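# Place the wooden block over the well's centre

## Task

Four desks surround a square well that has nothing beneath it but the floor; the well's middle is the scene-frame point x = 0, y = 0 and its edges are parallel to x and y. Arm feet sit roughly at (metres, heading measured counter-clockwise from +x): arm1 at x=+0.22, y=+0.56, z=+0.72, heading -90; arm2 at x=-0.52, y=+0.50, z=+0.72, heading -90; arm3 at x=-0.22, y=-0.56, z=+0.72, heading +90; arm4 at x=+0.52, y=-0.50, z=+0.72, heading +90. A ring of wooden sticks already bridges the well. Get the wooden block to rest so that its centre lies above the well's middle; the block and sticks are allowed to overhang the well. Use as many or as few arms as you like. It only counts if the block stays there without any robot holding it, and at the end every gripper must have released and the arms must be withdrawn.

## Robot and tools

Setup. Four identical i2rt Big YAM arms, named arm1, arm2, arm3 and arm4, each with six revolute joints, a two-finger gripper and a wrist camera. A fixed room camera, cam_high, also looks at the scene. Everything uses one scene frame: origin on the floor, +z up, well centre at x=0, y=0. The hand point is midway between the fingertips; its z axis runs along the fingers and the fingers close along its y axis. Hand positions depend on each arm's true foot pose, which is never printed. Reach from the joint1 axis is about 1.0 m at full extension.

execute_actions. Argument actions is a list holding a single action or nothing (an empty list just reports state and images). The action is an object keyed by arm name; under each arm sits a joints object of absolute joint targets, by name, not offsets. Any subset of arms and joints may be given. Names, units and allowed ranges:
- joint1_rad, -2.879 to 2.879 rad, done within 0.045: spins the arm about its foot; positive is counter-clockwise viewed from above; 0 points the arm the way the foot faces.
- joint2_rad, 0 to 3.141, within 0.14: shoulder; 0 has the upper arm lying back roughly level, larger values lift it up and over to the front.
- joint3_rad, 0 to 3.019, within 0.09: elbow; 0 is fully folded, larger values open it.
- joint4_rad, -1.692 to 1.57, within 0.055: hand pitch; positive tips the fingers up.
- joint5_rad, -1.57 to 1.57, within 0.03: sideways hand swing; positive goes to the arm's right.
- joint6_rad, -2.094 to 2.094, within 0.035: hand roll; positive is clockwise as seen from behind the hand.
- gripper_m, 0 to 0.093 m, within 0.003: fingertip gap. Grip force tops out near 50 to 62 N per pad.
All commanded motions start at once but may finish at different moments, and each joint has its own speed, so the hand can take a wide, curved route between postures. One action runs at most 15 s. Optional argument cameras lists any of arm1_cam_wrist, arm2_cam_wrist, arm3_cam_wrist, arm4_cam_wrist, cam_high, or all; omitted, null or ["all"] returns every camera, [] returns none. An unknown key, camera name or out-of-range number rejects the whole call and nothing moves.

wait(seconds, 0 to 10): commands nothing new, lets the scene run, then returns the same state and images as an empty action.
zoom_image(camera, region=[x0, y0, x1, y1]): pixel box, origin at the image's top-left, at most 504 by 504, on that camera's most recent full image.
read_manual(section): only returns licence text; moves nothing.
finished_scene(scene): closes the given scene number permanently and reports success; call it only once the block rests unaided, grippers are open and arms are out of the way.

Reading results. Each result gives every robot's state (joint_positions etc.), the images, and a pictures line naming cameras in image order. joint_status tells how each commanded joint of the last accepted action ended. off_target: it stopped short and may still be pressing toward the target. contact_stop or time_out: the joint now holds where it stopped, except a joint that timed out and keeps a target (its old one, or one no more than 0.375, 0.375, 0.113, 0.225, 0.075, 0.3 rad away for joints 1 to 6) and keeps pushing, possibly moving later if the way frees up. "joint command not followed", usually with a cause line, means a self/inter-arm collision check blocked that arm's joint targets (its gripper target still runs); those joints read not_followed and the arm may retry them on every later action until it gets acceptable targets. on_its_own lists what the arm is doing without being told this call; its "held at" value is the target held, not the current angle. A joint you leave out of an action can still be driving toward an earlier target. To stop a push, command the joint to its reported position; a tiny change from the current reading may not move it at all. A joint carrying weight sags after a stop. If any call reports a stop, later motion and finishing calls in the same reply are skipped.

Heat. Holding loads, even while you deliberate, warms motors. MOTOR HOT appears from 85 °C; at 100 °C that arm's motors and gripper go limp and it falls, reported as OVER-TEMPERATURE FAULT, with unfinished named keys reading limit_stop_at_motor_heat (resend those targets; the gap does not mean contact). Avoid long pushes against anything.

Cautions. The robot keeps holding your last command while you think, so long replies let things drift. Arms do not stop on contact and can press hard; nothing in the state reports arm-to-arm contact, and a hard press between two arms ends the run. The collision check can react too late and ignores fingers, gripper housings and wrist cameras, so keep arms well apart, especially near the well where they converge. Objects touching robots are fine. Do not knock the block or sticks out of the work area, drop or slam things, or leave the block balanced only because a gripper holds it. Loose objects may occasionally get a brief nudge, so check the block is stable before finishing.

Each tool is called as a command line: name --argument value for each argument, lists and objects as JSON in quotes; but a table of rows of numbers goes row by row, as --pt "numbers of a row", without its own name.

## Session

execute_actions --actions '[]'

Scene clock: 0.00 s.
Motor temperatures (°C, as the motors report them): arm1=[31 29 34 33 32 30] | arm2=[34 35 31 31 32 33] | arm3=[30 32 30 33 32 34] | arm4=[31 32 31 33 31 32]
arm1.joint_positions: joint1_rad=-0.190 joint2_rad=+0.446 joint3_rad=+1.454 joint4_rad=-1.220 joint5_rad=-0.100 joint6_rad=-0.330 gripper_m=+0.095
arm1.joint_status: not commanded
arm1.hand: x=+0.2059 y=+0.3975 z=+1.3464 quat_wxyz=(-0.353, -0.481, -0.616, +0.513) (m; scene frame)
arm2.joint_positions: joint1_rad=+0.397 joint2_rad=+0.533 joint3_rad=+1.338 joint4_rad=-1.284 joint5_rad=+0.020 joint6_rad=-0.061 gripper_m=+0.095
arm2.joint_status: not commanded
arm2.hand: x=-0.4413 y=+0.3010 z=+1.3225 quat_wxyz=(-0.412, -0.463, -0.719, +0.315) (m; scene frame)
arm3.joint_positions: joint1_rad=+0.491 joint2_rad=+0.600 joint3_rad=+1.402 joint4_rad=-1.412 joint5_rad=+0.208 joint6_rad=-0.258 gripper_m=+0.095
arm3.joint_status: not commanded
arm3.hand: x=-0.2812 y=-0.3598 z=+1.3128 quat_wxyz=(-0.354, +0.790, -0.392, -0.312) (m; scene frame)
arm4.joint_positions: joint1_rad=-0.146 joint2_rad=+0.434 joint3_rad=+1.459 joint4_rad=-1.348 joint5_rad=+0.154 joint6_rad=+0.406 gripper_m=+0.094
arm4.joint_status: not commanded
arm4.hand: x=+0.5721 y=-0.3687 z=+1.4155 quat_wxyz=(-0.401, +0.354, -0.730, -0.426) (m; scene frame)
pictures: arm1_cam_wrist, arm2_cam_wrist, arm3_cam_wrist, arm4_cam_wrist, cam_high
Images, in order (width x height): arm1_cam_wrist 504x504, arm2_cam_wrist 504x504, arm3_cam_wrist 504x504, arm4_cam_wrist 504x504, cam_high 504x504.

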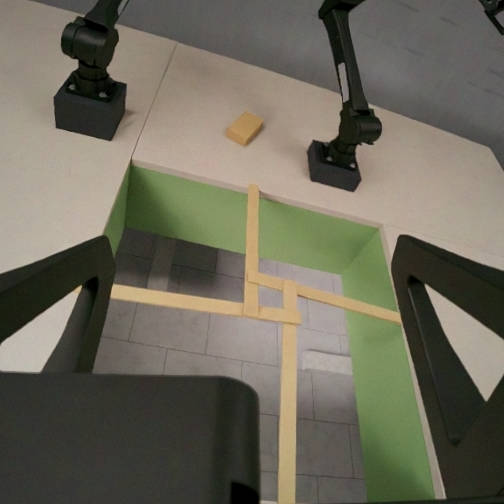

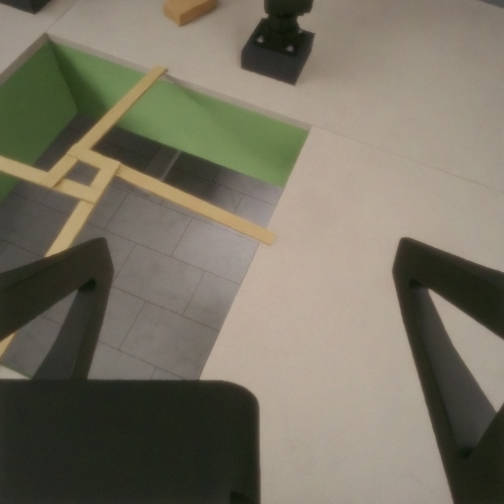

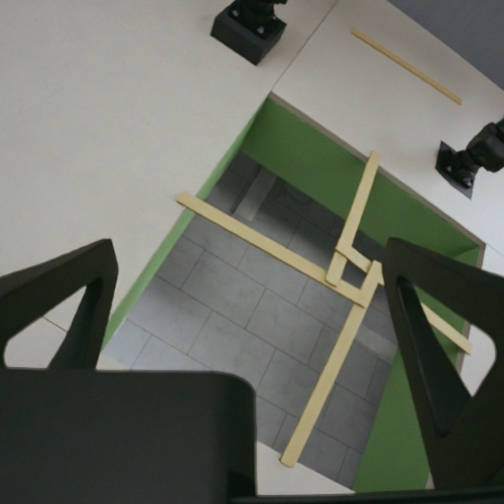

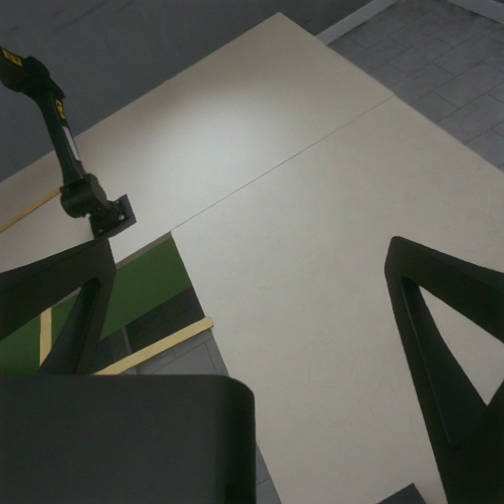

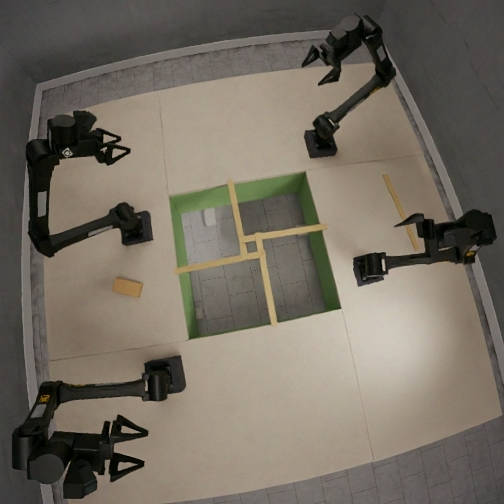

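execute_actions --actions '[{"arm3":{"joints":{"joint1_rad":-1.845,"joint2_rad":1.206,"joint3_rad":1.124,"joint4_rad":-1.49,"joint5_rad":0,"joint6_rad":0}}}]' --cameras '["arm3_cam_wrist","cam_high"]'

Scene clock: 11.00 s.
Motor temperatures (°C, as the motors report them): arm1=[31 30 37 33 32 30] | arm2=[34 35 34 31 32 33] | arm3=[30 32 33 33 32 34] | arm4=[31 32 34 34 31 32]
arm1.joint_positions: joint1_rad=-0.190 joint2_rad=+0.446 joint3_rad=+1.454 joint4_rad=-1.220 joint5_rad=-0.100 joint6_rad=-0.330 gripper_m=+0.095
arm1.joint_status: not commanded
arm1.hand: x=+0.2059 y=+0.3974 z=+1.3463 quat_wxyz=(-0.353, -0.482, -0.617, +0.513) (m; scene frame)
arm2.joint_positions: joint1_rad=+0.397 joint2_rad=+0.533 joint3_rad=+1.338 joint4_rad=-1.284 joint5_rad=+0.020 joint6_rad=-0.061 gripper_m=+0.095
arm2.joint_status: not commanded
arm2.hand: x=-0.4413 y=+0.3010 z=+1.3225 quat_wxyz=(-0.412, -0.463, -0.719, +0.315) (m; scene frame)
arm3.joint_positions: joint1_rad=-1.848 joint2_rad=+1.224 joint3_rad=+1.113 joint4_rad=-1.479 joint5_rad=+0.000 joint6_rad=-0.014 gripper_m=+0.095
arm3.joint_status: all done
arm3.hand: x=+0.1064 y=-0.6471 z=+0.9916 quat_wxyz=(+0.017, -0.123, -0.992, -0.003) (m; scene frame)
arm4.joint_positions: joint1_rad=-0.146 joint2_rad=+0.434 joint3_rad=+1.459 joint4_rad=-1.348 joint5_rad=+0.154 joint6_rad=+0.406 gripper_m=+0.094
arm4.joint_status: not commanded
arm4.hand: x=+0.5721 y=-0.3687 z=+1.4155 quat_wxyz=(-0.401, +0.354, -0.730, -0.426) (m; scene frame)
pictures: arm3_cam_wrist, cam_high
Images, in order (width x height): arm3_cam_wrist 504x504, cam_high 504x504.

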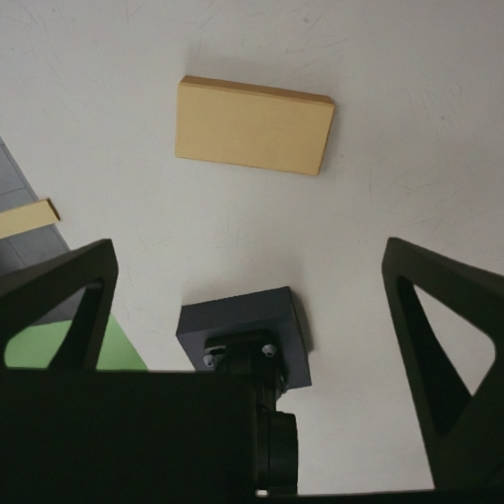

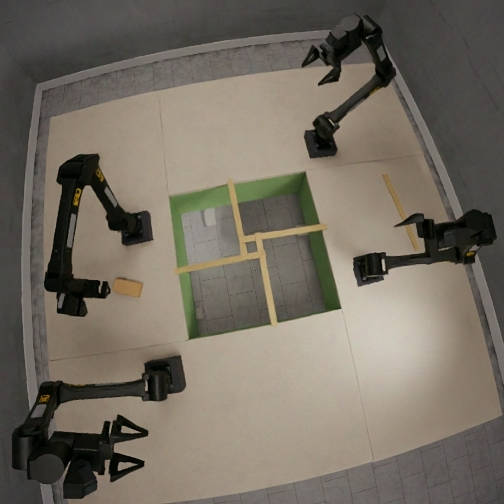

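execute_actions --actions '[{"arm3":{"joints":{"joint2_rad":1.328,"joint3_rad":0.82,"joint4_rad":-1.063,"joint6_rad":1.68}}}]' --cameras '["arm3_cam_wrist","cam_high"]'

Scene clock: 22.17 s.
Motor temperatures (°C, as the motors report them): arm1=[31 30 38 33 32 30] | arm2=[34 35 35 31 32 33] | arm3=[30 33 34 33 32 34] | arm4=[31 32 35 34 31 32]
arm1.joint_positions: joint1_rad=-0.190 joint2_rad=+0.446 joint3_rad=+1.454 joint4_rad=-1.220 joint5_rad=-0.100 joint6_rad=-0.330 gripper_m=+0.095
arm1.joint_status: not commanded
arm1.hand: x=+0.2059 y=+0.3974 z=+1.3463 quat_wxyz=(-0.353, -0.482, -0.617, +0.513) (m; scene frame)
arm2.joint_positions: joint1_rad=+0.397 joint2_rad=+0.533 joint3_rad=+1.338 joint4_rad=-1.284 joint5_rad=+0.020 joint6_rad=-0.061 gripper_m=+0.095
arm2.joint_status: not commanded
arm2.hand: x=-0.4413 y=+0.3010 z=+1.3225 quat_wxyz=(-0.412, -0.463, -0.719, +0.315) (m; scene frame)
arm3.joint_positions: joint1_rad=-1.848 joint2_rad=+1.342 joint3_rad=+0.814 joint4_rad=-1.076 joint5_rad=+0.000 joint6_rad=+1.664 gripper_m=+0.095
arm3.joint_status: all done
arm3.hand: x=+0.0966 y=-0.6443 z=+0.8467 quat_wxyz=(+0.018, -0.820, -0.571, +0.015) (m; scene frame)
arm4.joint_positions: joint1_rad=-0.146 joint2_rad=+0.434 joint3_rad=+1.459 joint4_rad=-1.348 joint5_rad=+0.154 joint6_rad=+0.406 gripper_m=+0.094
arm4.joint_status: not commanded
arm4.hand: x=+0.5721 y=-0.3687 z=+1.4155 quat_wxyz=(-0.401, +0.354, -0.730, -0.426) (m; scene frame)
pictures: arm3_cam_wrist, cam_high
Images, in order (width x height): arm3_cam_wrist 504x504, cam_high 504x504.

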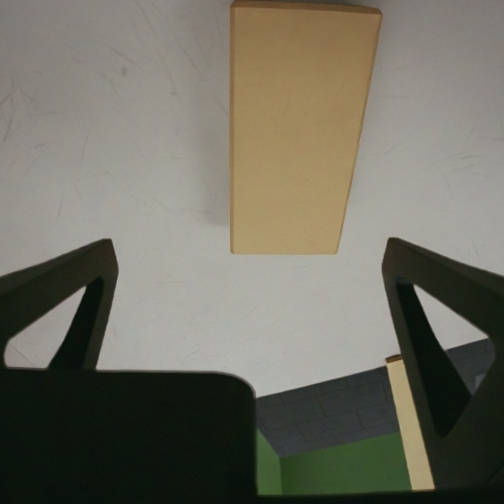

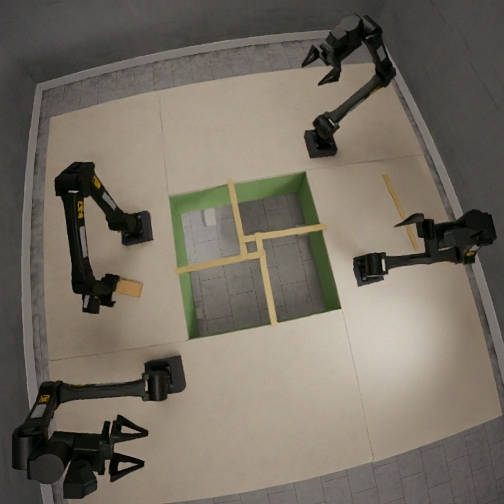

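execute_actions --actions '[{"arm3":{"joints":{"joint2_rad":1.386,"joint3_rad":0.684,"joint4_rad":-0.869}}}]' --cameras '["arm3_cam_wrist"]'

execute_actions --actions '[{"arm3":{"joints":{"gripper_m":0.0}}}]' --cameras '["arm3_cam_wrist"]'

Scene clock: 29.10 s.
Motor temperatures (°C, as the motors report them): arm1=[31 30 38 33 32 30] | arm2=[34 35 36 31 32 33] | arm3=[30 33 34 33 32 34] | arm4=[31 32 35 34 31 32]
arm1.joint_positions: joint1_rad=-0.190 joint2_rad=+0.446 joint3_rad=+1.454 joint4_rad=-1.220 joint5_rad=-0.100 joint6_rad=-0.330 gripper_m=+0.095
arm1.joint_status: not commanded
arm1.hand: x=+0.2059 y=+0.3974 z=+1.3463 quat_wxyz=(-0.353, -0.482, -0.617, +0.513) (m; scene frame)
arm2.joint_positions: joint1_rad=+0.397 joint2_rad=+0.533 joint3_rad=+1.338 joint4_rad=-1.284 joint5_rad=+0.020 joint6_rad=-0.061 gripper_m=+0.095
arm2.joint_status: not commanded
arm2.hand: x=-0.4413 y=+0.3010 z=+1.3225 quat_wxyz=(-0.412, -0.463, -0.719, +0.315) (m; scene frame)
arm3.joint_positions: joint1_rad=-1.848 joint2_rad=+1.384 joint3_rad=+0.678 joint4_rad=-0.882 joint5_rad=+0.000 joint6_rad=+1.665 gripper_m=+0.095
arm3.joint_status: all done
arm3.hand: x=+0.0777 y=-0.6392 z=+0.7923 quat_wxyz=(+0.012, -0.821, -0.571, +0.010) (m; scene frame)
arm4.joint_positions: joint1_rad=-0.146 joint2_rad=+0.434 joint3_rad=+1.459 joint4_rad=-1.348 joint5_rad=+0.154 joint6_rad=+0.406 gripper_m=+0.094
arm4.joint_status: not commanded
arm4.hand: x=+0.5721 y=-0.3687 z=+1.4155 quat_wxyz=(-0.401, +0.354, -0.730, -0.426) (m; scene frame)
pictures: arm3_cam_wrist
Images, in order (width x height): arm3_cam_wrist 504x504.

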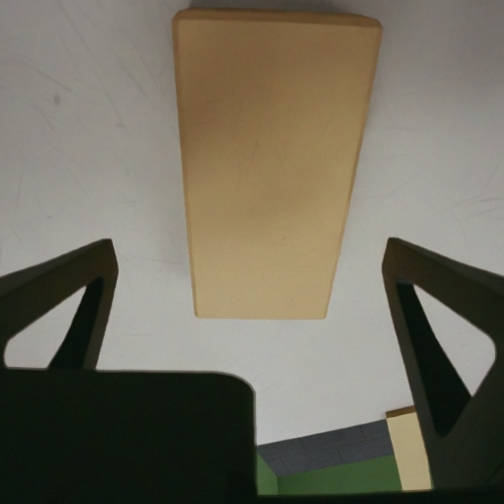

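Scene clock: 29.83 s.
Motor temperatures (°C, as the motors report them): arm1=[31 30 38 33 32 30] | arm2=[34 35 36 31 32 33] | arm3=[30 33 34 33 32 34] | arm4=[31 32 35 34 31 32]
arm1.joint_positions: joint1_rad=-0.190 joint2_rad=+0.446 joint3_rad=+1.454 joint4_rad=-1.220 joint5_rad=-0.100 joint6_rad=-0.330 gripper_m=+0.095
arm1.joint_status: not commanded
arm1.hand: x=+0.2059 y=+0.3974 z=+1.3463 quat_wxyz=(-0.353, -0.482, -0.617, +0.513) (m; scene frame)
arm2.joint_positions: joint1_rad=+0.397 joint2_rad=+0.533 joint3_rad=+1.338 joint4_rad=-1.284 joint5_rad=+0.020 joint6_rad=-0.061 gripper_m=+0.095
arm2.joint_status: not commanded
arm2.hand: x=-0.4413 y=+0.3010 z=+1.3225 quat_wxyz=(-0.412, -0.463, -0.719, +0.315) (m; scene frame)
arm3.joint_positions: joint1_rad=-1.848 joint2_rad=+1.384 joint3_rad=+0.678 joint4_rad=-0.882 joint5_rad=+0.000 joint6_rad=+1.666 gripper_m=+0.001
arm3.joint_status: all done
arm3.hand: x=+0.0777 y=-0.6392 z=+0.7923 quat_wxyz=(+0.012, -0.821, -0.571, +0.010) (m; scene frame)
arm4.joint_positions: joint1_rad=-0.146 joint2_rad=+0.434 joint3_rad=+1.459 joint4_rad=-1.348 joint5_rad=+0.154 joint6_rad=+0.406 gripper_m=+0.094
arm4.joint_status: not commanded
arm4.hand: x=+0.5721 y=-0.3687 z=+1.4155 quat_wxyz=(-0.401, +0.354, -0.730, -0.426) (m; scene frame)
pictures: arm3_cam_wrist
Images, in order (width x height): arm3_cam_wrist 504x504.

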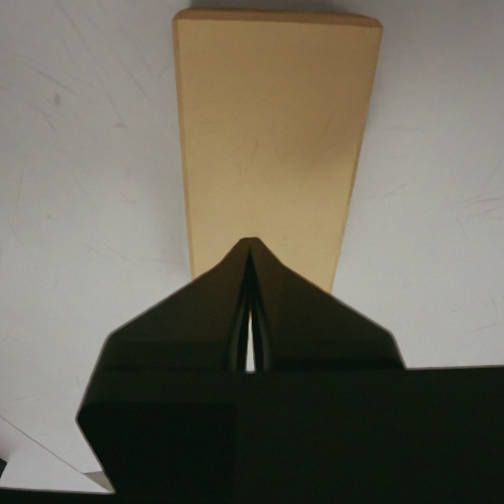

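execute_actions --actions '[{"arm3":{"joints":{"gripper_m":0.093}}}]' --cameras '[]'

execute_actions --actions '[{"arm3":{"joints":{"joint2_rad":1.501,"joint3_rad":0.618,"joint4_rad":-0.688}}}]' --cameras '["arm3_cam_wrist"]'

execute_actions --actions '[{"arm3":{"joints":{"gripper_m":0.0}}}]' --cameras '["arm3_cam_wrist"]'

Scene clock: 37.27 s.
Motor temperatures (°C, as the motors report them): arm1=[31 30 39 33 32 30] | arm2=[34 35 36 31 32 33] | arm3=[30 33 34 33 32 34] | arm4=[31 32 36 34 31 32]
arm1.joint_positions: joint1_rad=-0.190 joint2_rad=+0.446 joint3_rad=+1.454 joint4_rad=-1.220 joint5_rad=-0.100 joint6_rad=-0.330 gripper_m=+0.095
arm1.joint_status: not commanded
arm1.hand: x=+0.2059 y=+0.3974 z=+1.3463 quat_wxyz=(-0.353, -0.482, -0.617, +0.513) (m; scene frame)
arm2.joint_positions: joint1_rad=+0.397 joint2_rad=+0.533 joint3_rad=+1.338 joint4_rad=-1.284 joint5_rad=+0.020 joint6_rad=-0.061 gripper_m=+0.095
arm2.joint_status: not commanded
arm2.hand: x=-0.4413 y=+0.3010 z=+1.3225 quat_wxyz=(-0.412, -0.463, -0.719, +0.315) (m; scene frame)
arm3.joint_positions: joint1_rad=-1.848 joint2_rad=+1.384 joint3_rad=+0.678 joint4_rad=-0.882 joint5_rad=+0.000 joint6_rad=+1.666 gripper_m=+0.093
arm3.joint_status: all done
arm3.hand: x=+0.0777 y=-0.6392 z=+0.7923 quat_wxyz=(+0.012, -0.821, -0.571, +0.010) (m; scene frame)
arm4.joint_positions: joint1_rad=-0.146 joint2_rad=+0.434 joint3_rad=+1.459 joint4_rad=-1.348 joint5_rad=+0.154 joint6_rad=+0.406 gripper_m=+0.094
arm4.joint_status: not commanded
arm4.hand: x=+0.5721 y=-0.3687 z=+1.4155 quat_wxyz=(-0.401, +0.354, -0.730, -0.426) (m; scene frame)
pictures: none
No camera images: the call's "cameras" was empty. Leave "cameras" out to get every camera's image.

Scene clock: 38.20 s.
Motor temperatures (°C, as the motors report them): arm1=[31 30 39 33 32 30] | arm2=[34 35 36 31 32 33] | arm3=[30 33 34 33 32 34] | arm4=[31 32 36 34 31 32]
arm1.joint_positions: joint1_rad=-0.190 joint2_rad=+0.446 joint3_rad=+1.454 joint4_rad=-1.220 joint5_rad=-0.100 joint6_rad=-0.330 gripper_m=+0.095
arm1.joint_status: not commanded
arm1.hand: x=+0.2059 y=+0.3974 z=+1.3463 quat_wxyz=(-0.353, -0.482, -0.617, +0.513) (m; scene frame)
arm2.joint_positions: joint1_rad=+0.397 joint2_rad=+0.533 joint3_rad=+1.338 joint4_rad=-1.284 joint5_rad=+0.020 joint6_rad=-0.061 gripper_m=+0.095
arm2.joint_status: not commanded
arm2.hand: x=-0.4413 y=+0.3010 z=+1.3225 quat_wxyz=(-0.412, -0.463, -0.719, +0.315) (m; scene frame)
arm3.joint_positions: joint1_rad=-1.848 joint2_rad=+1.507 joint3_rad=+0.616 joint4_rad=-0.700 joint5_rad=+0.000 joint6_rad=+1.666 gripper_m=+0.093
arm3.joint_status: all done
arm3.hand: x=+0.0730 y=-0.6379 z=+0.7406 quat_wxyz=(+0.013, -0.821, -0.571, +0.011) (m; scene frame)
arm4.joint_positions: joint1_rad=-0.146 joint2_rad=+0.434 joint3_rad=+1.459 joint4_rad=-1.348 joint5_rad=+0.154 joint6_rad=+0.406 gripper_m=+0.094
arm4.joint_status: not commanded
arm4.hand: x=+0.5721 y=-0.3687 z=+1.4155 quat_wxyz=(-0.401, +0.354, -0.730, -0.426) (m; scene frame)
pictures: arm3_cam_wrist
Images, in order (width x height): arm3_cam_wrist 504x504.

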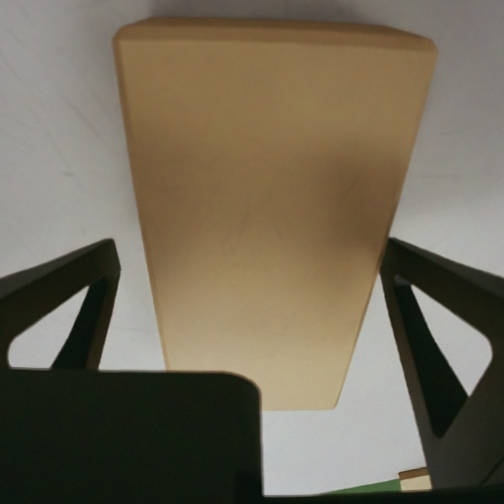

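Scene clock: 38.90 s.
Motor temperatures (°C, as the motors report them): arm1=[31 30 39 33 32 30] | arm2=[34 35 36 31 32 33] | arm3=[30 33 34 33 32 34] | arm4=[31 32 36 34 31 32]
arm1.joint_positions: joint1_rad=-0.190 joint2_rad=+0.446 joint3_rad=+1.454 joint4_rad=-1.220 joint5_rad=-0.100 joint6_rad=-0.330 gripper_m=+0.095
arm1.joint_status: not commanded
arm1.hand: x=+0.2059 y=+0.3974 z=+1.3463 quat_wxyz=(-0.353, -0.482, -0.617, +0.513) (m; scene frame)
arm2.joint_positions: joint1_rad=+0.397 joint2_rad=+0.533 joint3_rad=+1.338 joint4_rad=-1.284 joint5_rad=+0.020 joint6_rad=-0.061 gripper_m=+0.095
arm2.joint_status: not commanded
arm2.hand: x=-0.4413 y=+0.3010 z=+1.3225 quat_wxyz=(-0.412, -0.463, -0.719, +0.315) (m; scene frame)
arm3.joint_positions: joint1_rad=-1.848 joint2_rad=+1.507 joint3_rad=+0.616 joint4_rad=-0.699 joint5_rad=+0.000 joint6_rad=+1.666 gripper_m=+0.070
arm3.joint_status: gripper_m off_target (ended at +0.070, target +0.000)
arm3.hand: x=+0.0734 y=-0.6380 z=+0.7406 quat_wxyz=(+0.013, -0.821, -0.571, +0.010) (m; scene frame)
arm4.joint_positions: joint1_rad=-0.146 joint2_rad=+0.434 joint3_rad=+1.459 joint4_rad=-1.348 joint5_rad=+0.154 joint6_rad=+0.406 gripper_m=+0.094
arm4.joint_status: not commanded
arm4.hand: x=+0.5721 y=-0.3687 z=+1.4155 quat_wxyz=(-0.401, +0.354, -0.730, -0.426) (m; scene frame)
pictures: arm3_cam_wrist
Images, in order (width x height): arm3_cam_wrist 504x504.

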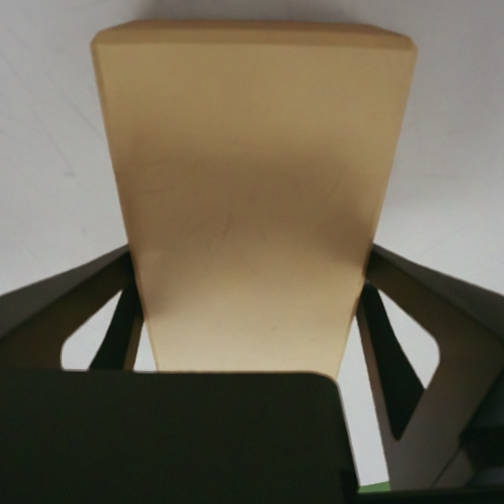

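execute_actions --actions '[{"arm3":{"joints":{"joint2_rad":1.206,"joint3_rad":1.0,"joint4_rad":-1.36}}}]' --cameras '[]'

execute_actions --actions '[{"arm3":{"joints":{"joint1_rad":-0.374,"joint6_rad":1.197}}}]' --cameras '[]'

execute_actions --actions '[{"arm3":{"joints":{"joint2_rad":1.99,"joint3_rad":1.669,"joint4_rad":-1.25}}}]' --cameras '["arm3_cam_wrist","arm1_cam_wrist"]'

Scene clock: 49.63 s.
Motor temperatures (°C, as the motors report them): arm1=[31 30 39 33 32 30] | arm2=[34 35 36 31 32 33] | arm3=[30 33 34 33 32 34] | arm4=[31 32 36 34 31 32]
arm1.joint_positions: joint1_rad=-0.190 joint2_rad=+0.446 joint3_rad=+1.454 joint4_rad=-1.220 joint5_rad=-0.100 joint6_rad=-0.330 gripper_m=+0.095
arm1.joint_status: not commanded
arm1.hand: x=+0.2059 y=+0.3974 z=+1.3463 quat_wxyz=(-0.353, -0.482, -0.617, +0.513) (m; scene frame)
arm2.joint_positions: joint1_rad=+0.397 joint2_rad=+0.533 joint3_rad=+1.338 joint4_rad=-1.284 joint5_rad=+0.020 joint6_rad=-0.061 gripper_m=+0.095
arm2.joint_status: not commanded
arm2.hand: x=-0.4413 y=+0.3010 z=+1.3225 quat_wxyz=(-0.412, -0.463, -0.719, +0.315) (m; scene frame)
arm3.joint_positions: joint1_rad=-1.848 joint2_rad=+1.204 joint3_rad=+0.973 joint4_rad=-1.349 joint5_rad=+0.000 joint6_rad=+1.666 gripper_m=+0.070
arm3.joint_status: all done
arm3.hand: x=+0.0935 y=-0.6436 z=+0.9457 quat_wxyz=(+0.009, -0.821, -0.571, +0.007) (m; scene frame)
arm4.joint_positions: joint1_rad=-0.146 joint2_rad=+0.434 joint3_rad=+1.459 joint4_rad=-1.348 joint5_rad=+0.154 joint6_rad=+0.406 gripper_m=+0.094
arm4.joint_status: not commanded
arm4.hand: x=+0.5721 y=-0.3687 z=+1.4155 quat_wxyz=(-0.401, +0.354, -0.730, -0.426) (m; scene frame)
pictures: none
No camera images: the call's "cameras" was empty. Leave "cameras" out to get every camera's image.

Scene clock: 51.37 s.
Motor temperatures (°C, as the motors report them): arm1=[31 30 39 33 32 30] | arm2=[34 35 36 31 32 33] | arm3=[30 33 34 33 32 34] | arm4=[31 32 36 34 31 32]
arm1.joint_positions: joint1_rad=-0.190 joint2_rad=+0.446 joint3_rad=+1.454 joint4_rad=-1.220 joint5_rad=-0.100 joint6_rad=-0.330 gripper_m=+0.095
arm1.joint_status: not commanded
arm1.hand: x=+0.2059 y=+0.3974 z=+1.3463 quat_wxyz=(-0.353, -0.482, -0.617, +0.513) (m; scene frame)
arm2.joint_positions: joint1_rad=+0.397 joint2_rad=+0.533 joint3_rad=+1.338 joint4_rad=-1.284 joint5_rad=+0.020 joint6_rad=-0.061 gripper_m=+0.095
arm2.joint_status: not commanded
arm2.hand: x=-0.4413 y=+0.3010 z=+1.3225 quat_wxyz=(-0.412, -0.463, -0.719, +0.315) (m; scene frame)
arm3.joint_positions: joint1_rad=-0.371 joint2_rad=+1.207 joint3_rad=+0.973 joint4_rad=-1.349 joint5_rad=+0.000 joint6_rad=+1.212 gripper_m=+0.070
arm3.joint_status: all done
arm3.hand: x=-0.1036 y=-0.2615 z=+0.9491 quat_wxyz=(+0.009, +0.003, -1.000, +0.003) (m; scene frame)
arm4.joint_positions: joint1_rad=-0.146 joint2_rad=+0.434 joint3_rad=+1.459 joint4_rad=-1.348 joint5_rad=+0.154 joint6_rad=+0.406 gripper_m=+0.094
arm4.joint_status: not commanded
arm4.hand: x=+0.5721 y=-0.3687 z=+1.4155 quat_wxyz=(-0.401, +0.354, -0.730, -0.426) (m; scene frame)
pictures: none
No camera images: the call's "cameras" was empty. Leave "cameras" out to get every camera's image.

Scene clock: 52.97 s.
Motor temperatures (°C, as the motors report them): arm1=[31 30 39 33 32 30] | arm2=[34 35 36 31 32 33] | arm3=[30 33 35 33 32 34] | arm4=[31 32 36 34 31 32]
arm1.joint_positions: joint1_rad=-0.190 joint2_rad=+0.446 joint3_rad=+1.454 joint4_rad=-1.220 joint5_rad=-0.100 joint6_rad=-0.330 gripper_m=+0.095
arm1.joint_status: not commanded
arm1.hand: x=+0.2059 y=+0.3974 z=+1.3463 quat_wxyz=(-0.353, -0.482, -0.617, +0.513) (m; scene frame)
arm2.joint_positions: joint1_rad=+0.397 joint2_rad=+0.533 joint3_rad=+1.338 joint4_rad=-1.284 joint5_rad=+0.020 joint6_rad=-0.061 gripper_m=+0.095
arm2.joint_status: not commanded
arm2.hand: x=-0.4413 y=+0.3010 z=+1.3225 quat_wxyz=(-0.412, -0.463, -0.719, +0.315) (m; scene frame)
arm3.joint_positions: joint1_rad=-0.371 joint2_rad=+2.024 joint3_rad=+1.601 joint4_rad=-1.251 joint5_rad=+0.000 joint6_rad=+1.211 gripper_m=+0.070
arm3.joint_status: all done
arm3.hand: x=-0.0179 y=-0.0241 z=+0.8144 quat_wxyz=(+0.025, +0.003, -0.999, +0.046) (m; scene frame)
arm4.joint_positions: joint1_rad=-0.146 joint2_rad=+0.434 joint3_rad=+1.459 joint4_rad=-1.348 joint5_rad=+0.154 joint6_rad=+0.406 gripper_m=+0.094
arm4.joint_status: not commanded
arm4.hand: x=+0.5721 y=-0.3687 z=+1.4155 quat_wxyz=(-0.401, +0.354, -0.730, -0.426) (m; scene frame)
pictures: arm1_cam_wrist, arm3_cam_wrist
Images, in order (width x height): arm1_cam_wrist 504x504, arm3_cam_wrist 504x504.

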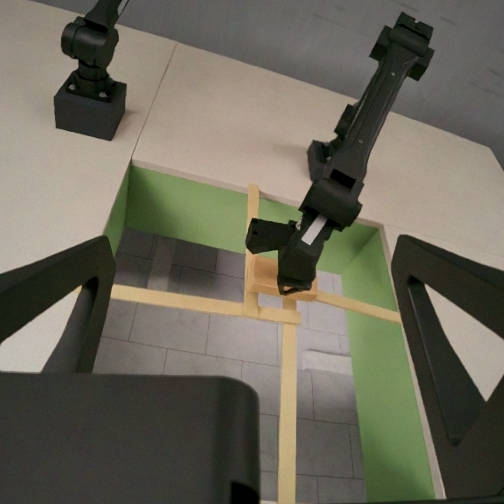

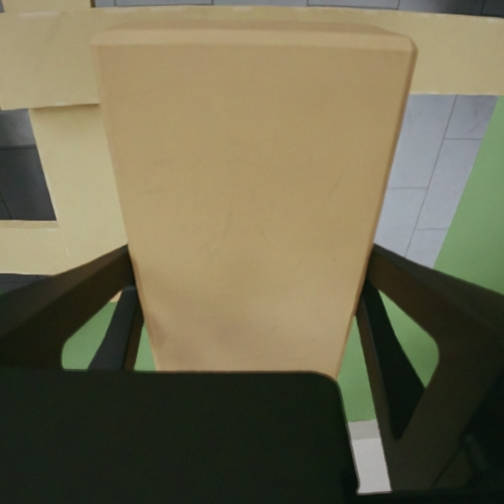

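execute_actions --actions '[{"arm3":{"joints":{"joint1_rad":-0.39,"joint2_rad":2.0,"joint3_rad":1.70,"joint4_rad":-1.16}}}]' --cameras '["arm3_cam_wrist","arm1_cam_wrist"]'

Scene clock: 60.00 s.
Motor temperatures (°C, as the motors report them): arm1=[31 30 40 33 32 30] | arm2=[34 35 37 31 32 33] | arm3=[30 35 38 33 32 34] | arm4=[31 32 36 34 31 32]
arm1.joint_positions: joint1_rad=-0.190 joint2_rad=+0.446 joint3_rad=+1.454 joint4_rad=-1.220 joint5_rad=-0.100 joint6_rad=-0.330 gripper_m=+0.095
arm1.joint_status: not commanded
arm1.hand: x=+0.2059 y=+0.3974 z=+1.3463 quat_wxyz=(-0.353, -0.482, -0.617, +0.513) (m; scene frame)
arm2.joint_positions: joint1_rad=+0.397 joint2_rad=+0.533 joint3_rad=+1.338 joint4_rad=-1.284 joint5_rad=+0.020 joint6_rad=-0.061 gripper_m=+0.095
arm2.joint_status: not commanded
arm2.hand: x=-0.4413 y=+0.3010 z=+1.3225 quat_wxyz=(-0.412, -0.463, -0.719, +0.315) (m; scene frame)
arm3.joint_positions: joint1_rad=-0.386 joint2_rad=+2.024 joint3_rad=+1.635 joint4_rad=-1.171 joint5_rad=+0.000 joint6_rad=+1.211 gripper_m=+0.070
arm3.joint_status: all done
arm3.hand: x=+0.0023 y=+0.0034 z=+0.8247 quat_wxyz=(+0.005, -0.005, -1.000, -0.007) (m; scene frame)
arm4.joint_positions: joint1_rad=-0.146 joint2_rad=+0.434 joint3_rad=+1.459 joint4_rad=-1.348 joint5_rad=+0.154 joint6_rad=+0.406 gripper_m=+0.094
arm4.joint_status: not commanded
arm4.hand: x=+0.5721 y=-0.3687 z=+1.4155 quat_wxyz=(-0.401, +0.354, -0.730, -0.426) (m; scene frame)
pictures: arm1_cam_wrist, arm3_cam_wrist
Images, in order (width x height): arm1_cam_wrist 504x504, arm3_cam_wrist 504x504.

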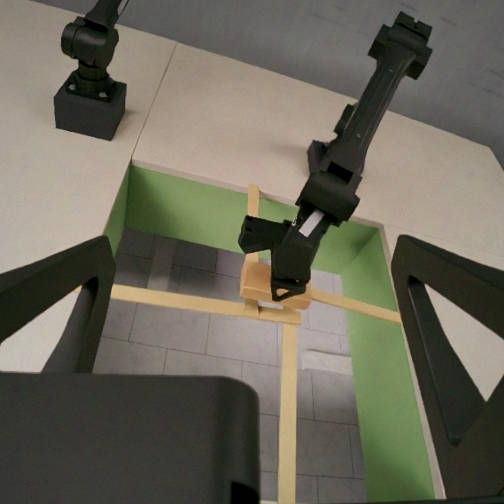

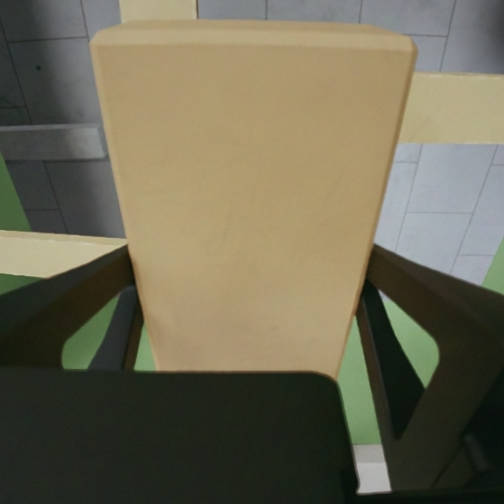

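Covers the hole. Lower about 4 cm.

execute_actions --actions '[{"arm3":{"joints":{"joint2_rad":2.07,"joint4_rad":-1.09}}}]' --cameras '["arm3_cam_wrist","arm1_cam_wrist"]'

Scene clock: 67.23 s.
Motor temperatures (°C, as the motors report them): arm1=[31 30 40 33 32 30] | arm2=[34 35 37 31 32 33] | arm3=[30 37 39 33 32 34] | arm4=[31 32 36 34 31 32]
arm1.joint_positions: joint1_rad=-0.190 joint2_rad=+0.446 joint3_rad=+1.454 joint4_rad=-1.220 joint5_rad=-0.100 joint6_rad=-0.330 gripper_m=+0.095
arm1.joint_status: not commanded
arm1.hand: x=+0.2059 y=+0.3974 z=+1.3463 quat_wxyz=(-0.353, -0.482, -0.617, +0.513) (m; scene frame)
arm2.joint_positions: joint1_rad=+0.397 joint2_rad=+0.533 joint3_rad=+1.338 joint4_rad=-1.284 joint5_rad=+0.020 joint6_rad=-0.061 gripper_m=+0.095
arm2.joint_status: not commanded
arm2.hand: x=-0.4413 y=+0.3010 z=+1.3225 quat_wxyz=(-0.412, -0.463, -0.719, +0.315) (m; scene frame)
arm3.joint_positions: joint1_rad=-0.386 joint2_rad=+2.075 joint3_rad=+1.640 joint4_rad=-1.104 joint5_rad=-0.002 joint6_rad=+1.210 gripper_m=+0.070
arm3.joint_status: all done
arm3.hand: x=+0.0069 y=+0.0164 z=+0.7968 quat_wxyz=(+0.002, -0.005, -1.000, -0.017) (m; scene frame)
arm4.joint_positions: joint1_rad=-0.146 joint2_rad=+0.434 joint3_rad=+1.459 joint4_rad=-1.348 joint5_rad=+0.154 joint6_rad=+0.406 gripper_m=+0.094
arm4.joint_status: not commanded
arm4.hand: x=+0.5721 y=-0.3687 z=+1.4155 quat_wxyz=(-0.401, +0.354, -0.730, -0.426) (m; scene frame)
pictures: arm1_cam_wrist, arm3_cam_wrist
Images, in order (width x height): arm1_cam_wrist 504x504, arm3_cam_wrist 504x504.

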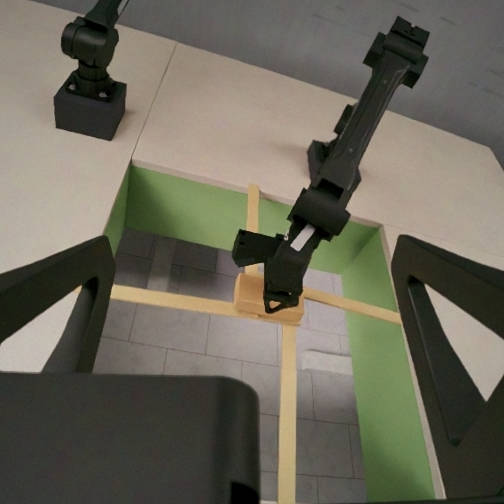

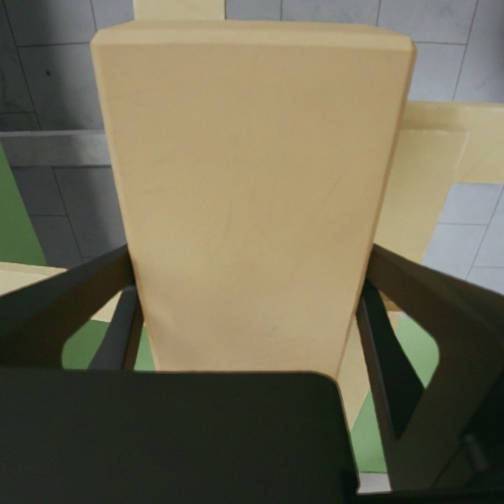

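Sag disappeared, which suggests contact. Release.

execute_actions --actions '[{"arm3":{"joints":{"gripper_m":0.093}}}]' --cameras '[]'

execute_actions --actions '[{"arm3":{"joints":{"joint2_rad":1.5}}}]' --cameras '["arm1_cam_wrist","cam_high"]'

Scene clock: 72.37 s.
Motor temperatures (°C, as the motors report them): arm1=[31 30 40 33 32 30] | arm2=[34 35 37 31 32 33] | arm3=[30 37 40 33 32 34] | arm4=[31 32 36 34 31 32]
arm1.joint_positions: joint1_rad=-0.190 joint2_rad=+0.446 joint3_rad=+1.454 joint4_rad=-1.220 joint5_rad=-0.100 joint6_rad=-0.330 gripper_m=+0.095
arm1.joint_status: not commanded
arm1.hand: x=+0.2059 y=+0.3974 z=+1.3463 quat_wxyz=(-0.353, -0.482, -0.617, +0.513) (m; scene frame)
arm2.joint_positions: joint1_rad=+0.397 joint2_rad=+0.533 joint3_rad=+1.338 joint4_rad=-1.284 joint5_rad=+0.020 joint6_rad=-0.061 gripper_m=+0.095
arm2.joint_status: not commanded
arm2.hand: x=-0.4413 y=+0.3010 z=+1.3225 quat_wxyz=(-0.412, -0.463, -0.719, +0.315) (m; scene frame)
arm3.joint_positions: joint1_rad=-0.386 joint2_rad=+2.075 joint3_rad=+1.640 joint4_rad=-1.104 joint5_rad=-0.002 joint6_rad=+1.210 gripper_m=+0.093
arm3.joint_status: all done
arm3.hand: x=+0.0069 y=+0.0164 z=+0.7968 quat_wxyz=(+0.002, -0.005, -1.000, -0.017) (m; scene frame)
arm4.joint_positions: joint1_rad=-0.146 joint2_rad=+0.434 joint3_rad=+1.459 joint4_rad=-1.348 joint5_rad=+0.154 joint6_rad=+0.406 gripper_m=+0.094
arm4.joint_status: not commanded
arm4.hand: x=+0.5721 y=-0.3687 z=+1.4155 quat_wxyz=(-0.401, +0.354, -0.730, -0.426) (m; scene frame)
pictures: none
No camera images: the call's "cameras" was empty. Leave "cameras" out to get every camera's image.

Scene clock: 74.10 s.
Motor temperatures (°C, as the motors report them): arm1=[31 30 40 33 32 30] | arm2=[34 35 37 31 32 33] | arm3=[30 37 40 33 32 34] | arm4=[31 32 36 34 31 32]
arm1.joint_positions: joint1_rad=-0.190 joint2_rad=+0.446 joint3_rad=+1.454 joint4_rad=-1.220 joint5_rad=-0.100 joint6_rad=-0.330 gripper_m=+0.095
arm1.joint_status: not commanded
arm1.hand: x=+0.2059 y=+0.3974 z=+1.3463 quat_wxyz=(-0.353, -0.482, -0.617, +0.513) (m; scene frame)
arm2.joint_positions: joint1_rad=+0.397 joint2_rad=+0.533 joint3_rad=+1.338 joint4_rad=-1.284 joint5_rad=+0.020 joint6_rad=-0.061 gripper_m=+0.095
arm2.joint_status: not commanded
arm2.hand: x=-0.4413 y=+0.3010 z=+1.3225 quat_wxyz=(-0.412, -0.463, -0.719, +0.315) (m; scene frame)
arm3.joint_positions: joint1_rad=-0.386 joint2_rad=+1.506 joint3_rad=+1.685 joint4_rad=-1.101 joint5_rad=-0.002 joint6_rad=+1.210 gripper_m=+0.093
arm3.joint_status: all done
arm3.hand: x=+0.0014 y=-0.0121 z=+1.1595 quat_wxyz=(-0.107, -0.006, -0.948, -0.300) (m; scene frame)
arm4.joint_positions: joint1_rad=-0.146 joint2_rad=+0.434 joint3_rad=+1.459 joint4_rad=-1.348 joint5_rad=+0.154 joint6_rad=+0.406 gripper_m=+0.094
arm4.joint_status: not commanded
arm4.hand: x=+0.5721 y=-0.3687 z=+1.4155 quat_wxyz=(-0.401, +0.354, -0.730, -0.426) (m; scene frame)
pictures: arm1_cam_wrist, cam_high
Images, in order (width x height): arm1_cam_wrist 504x504, cam_high 504x504.

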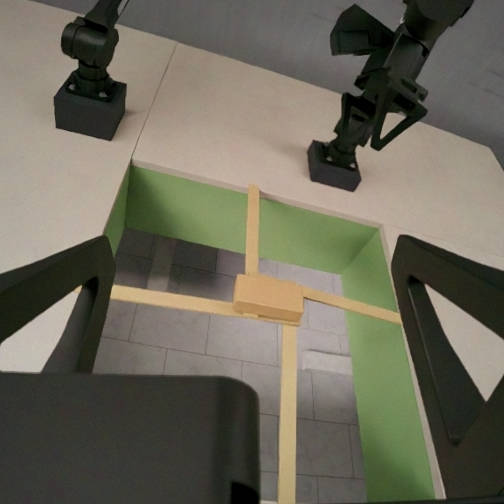

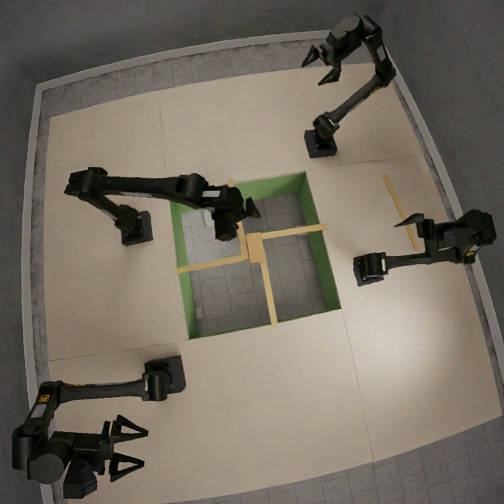

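finished_scene --scene 1

The scene is finished: the task was done.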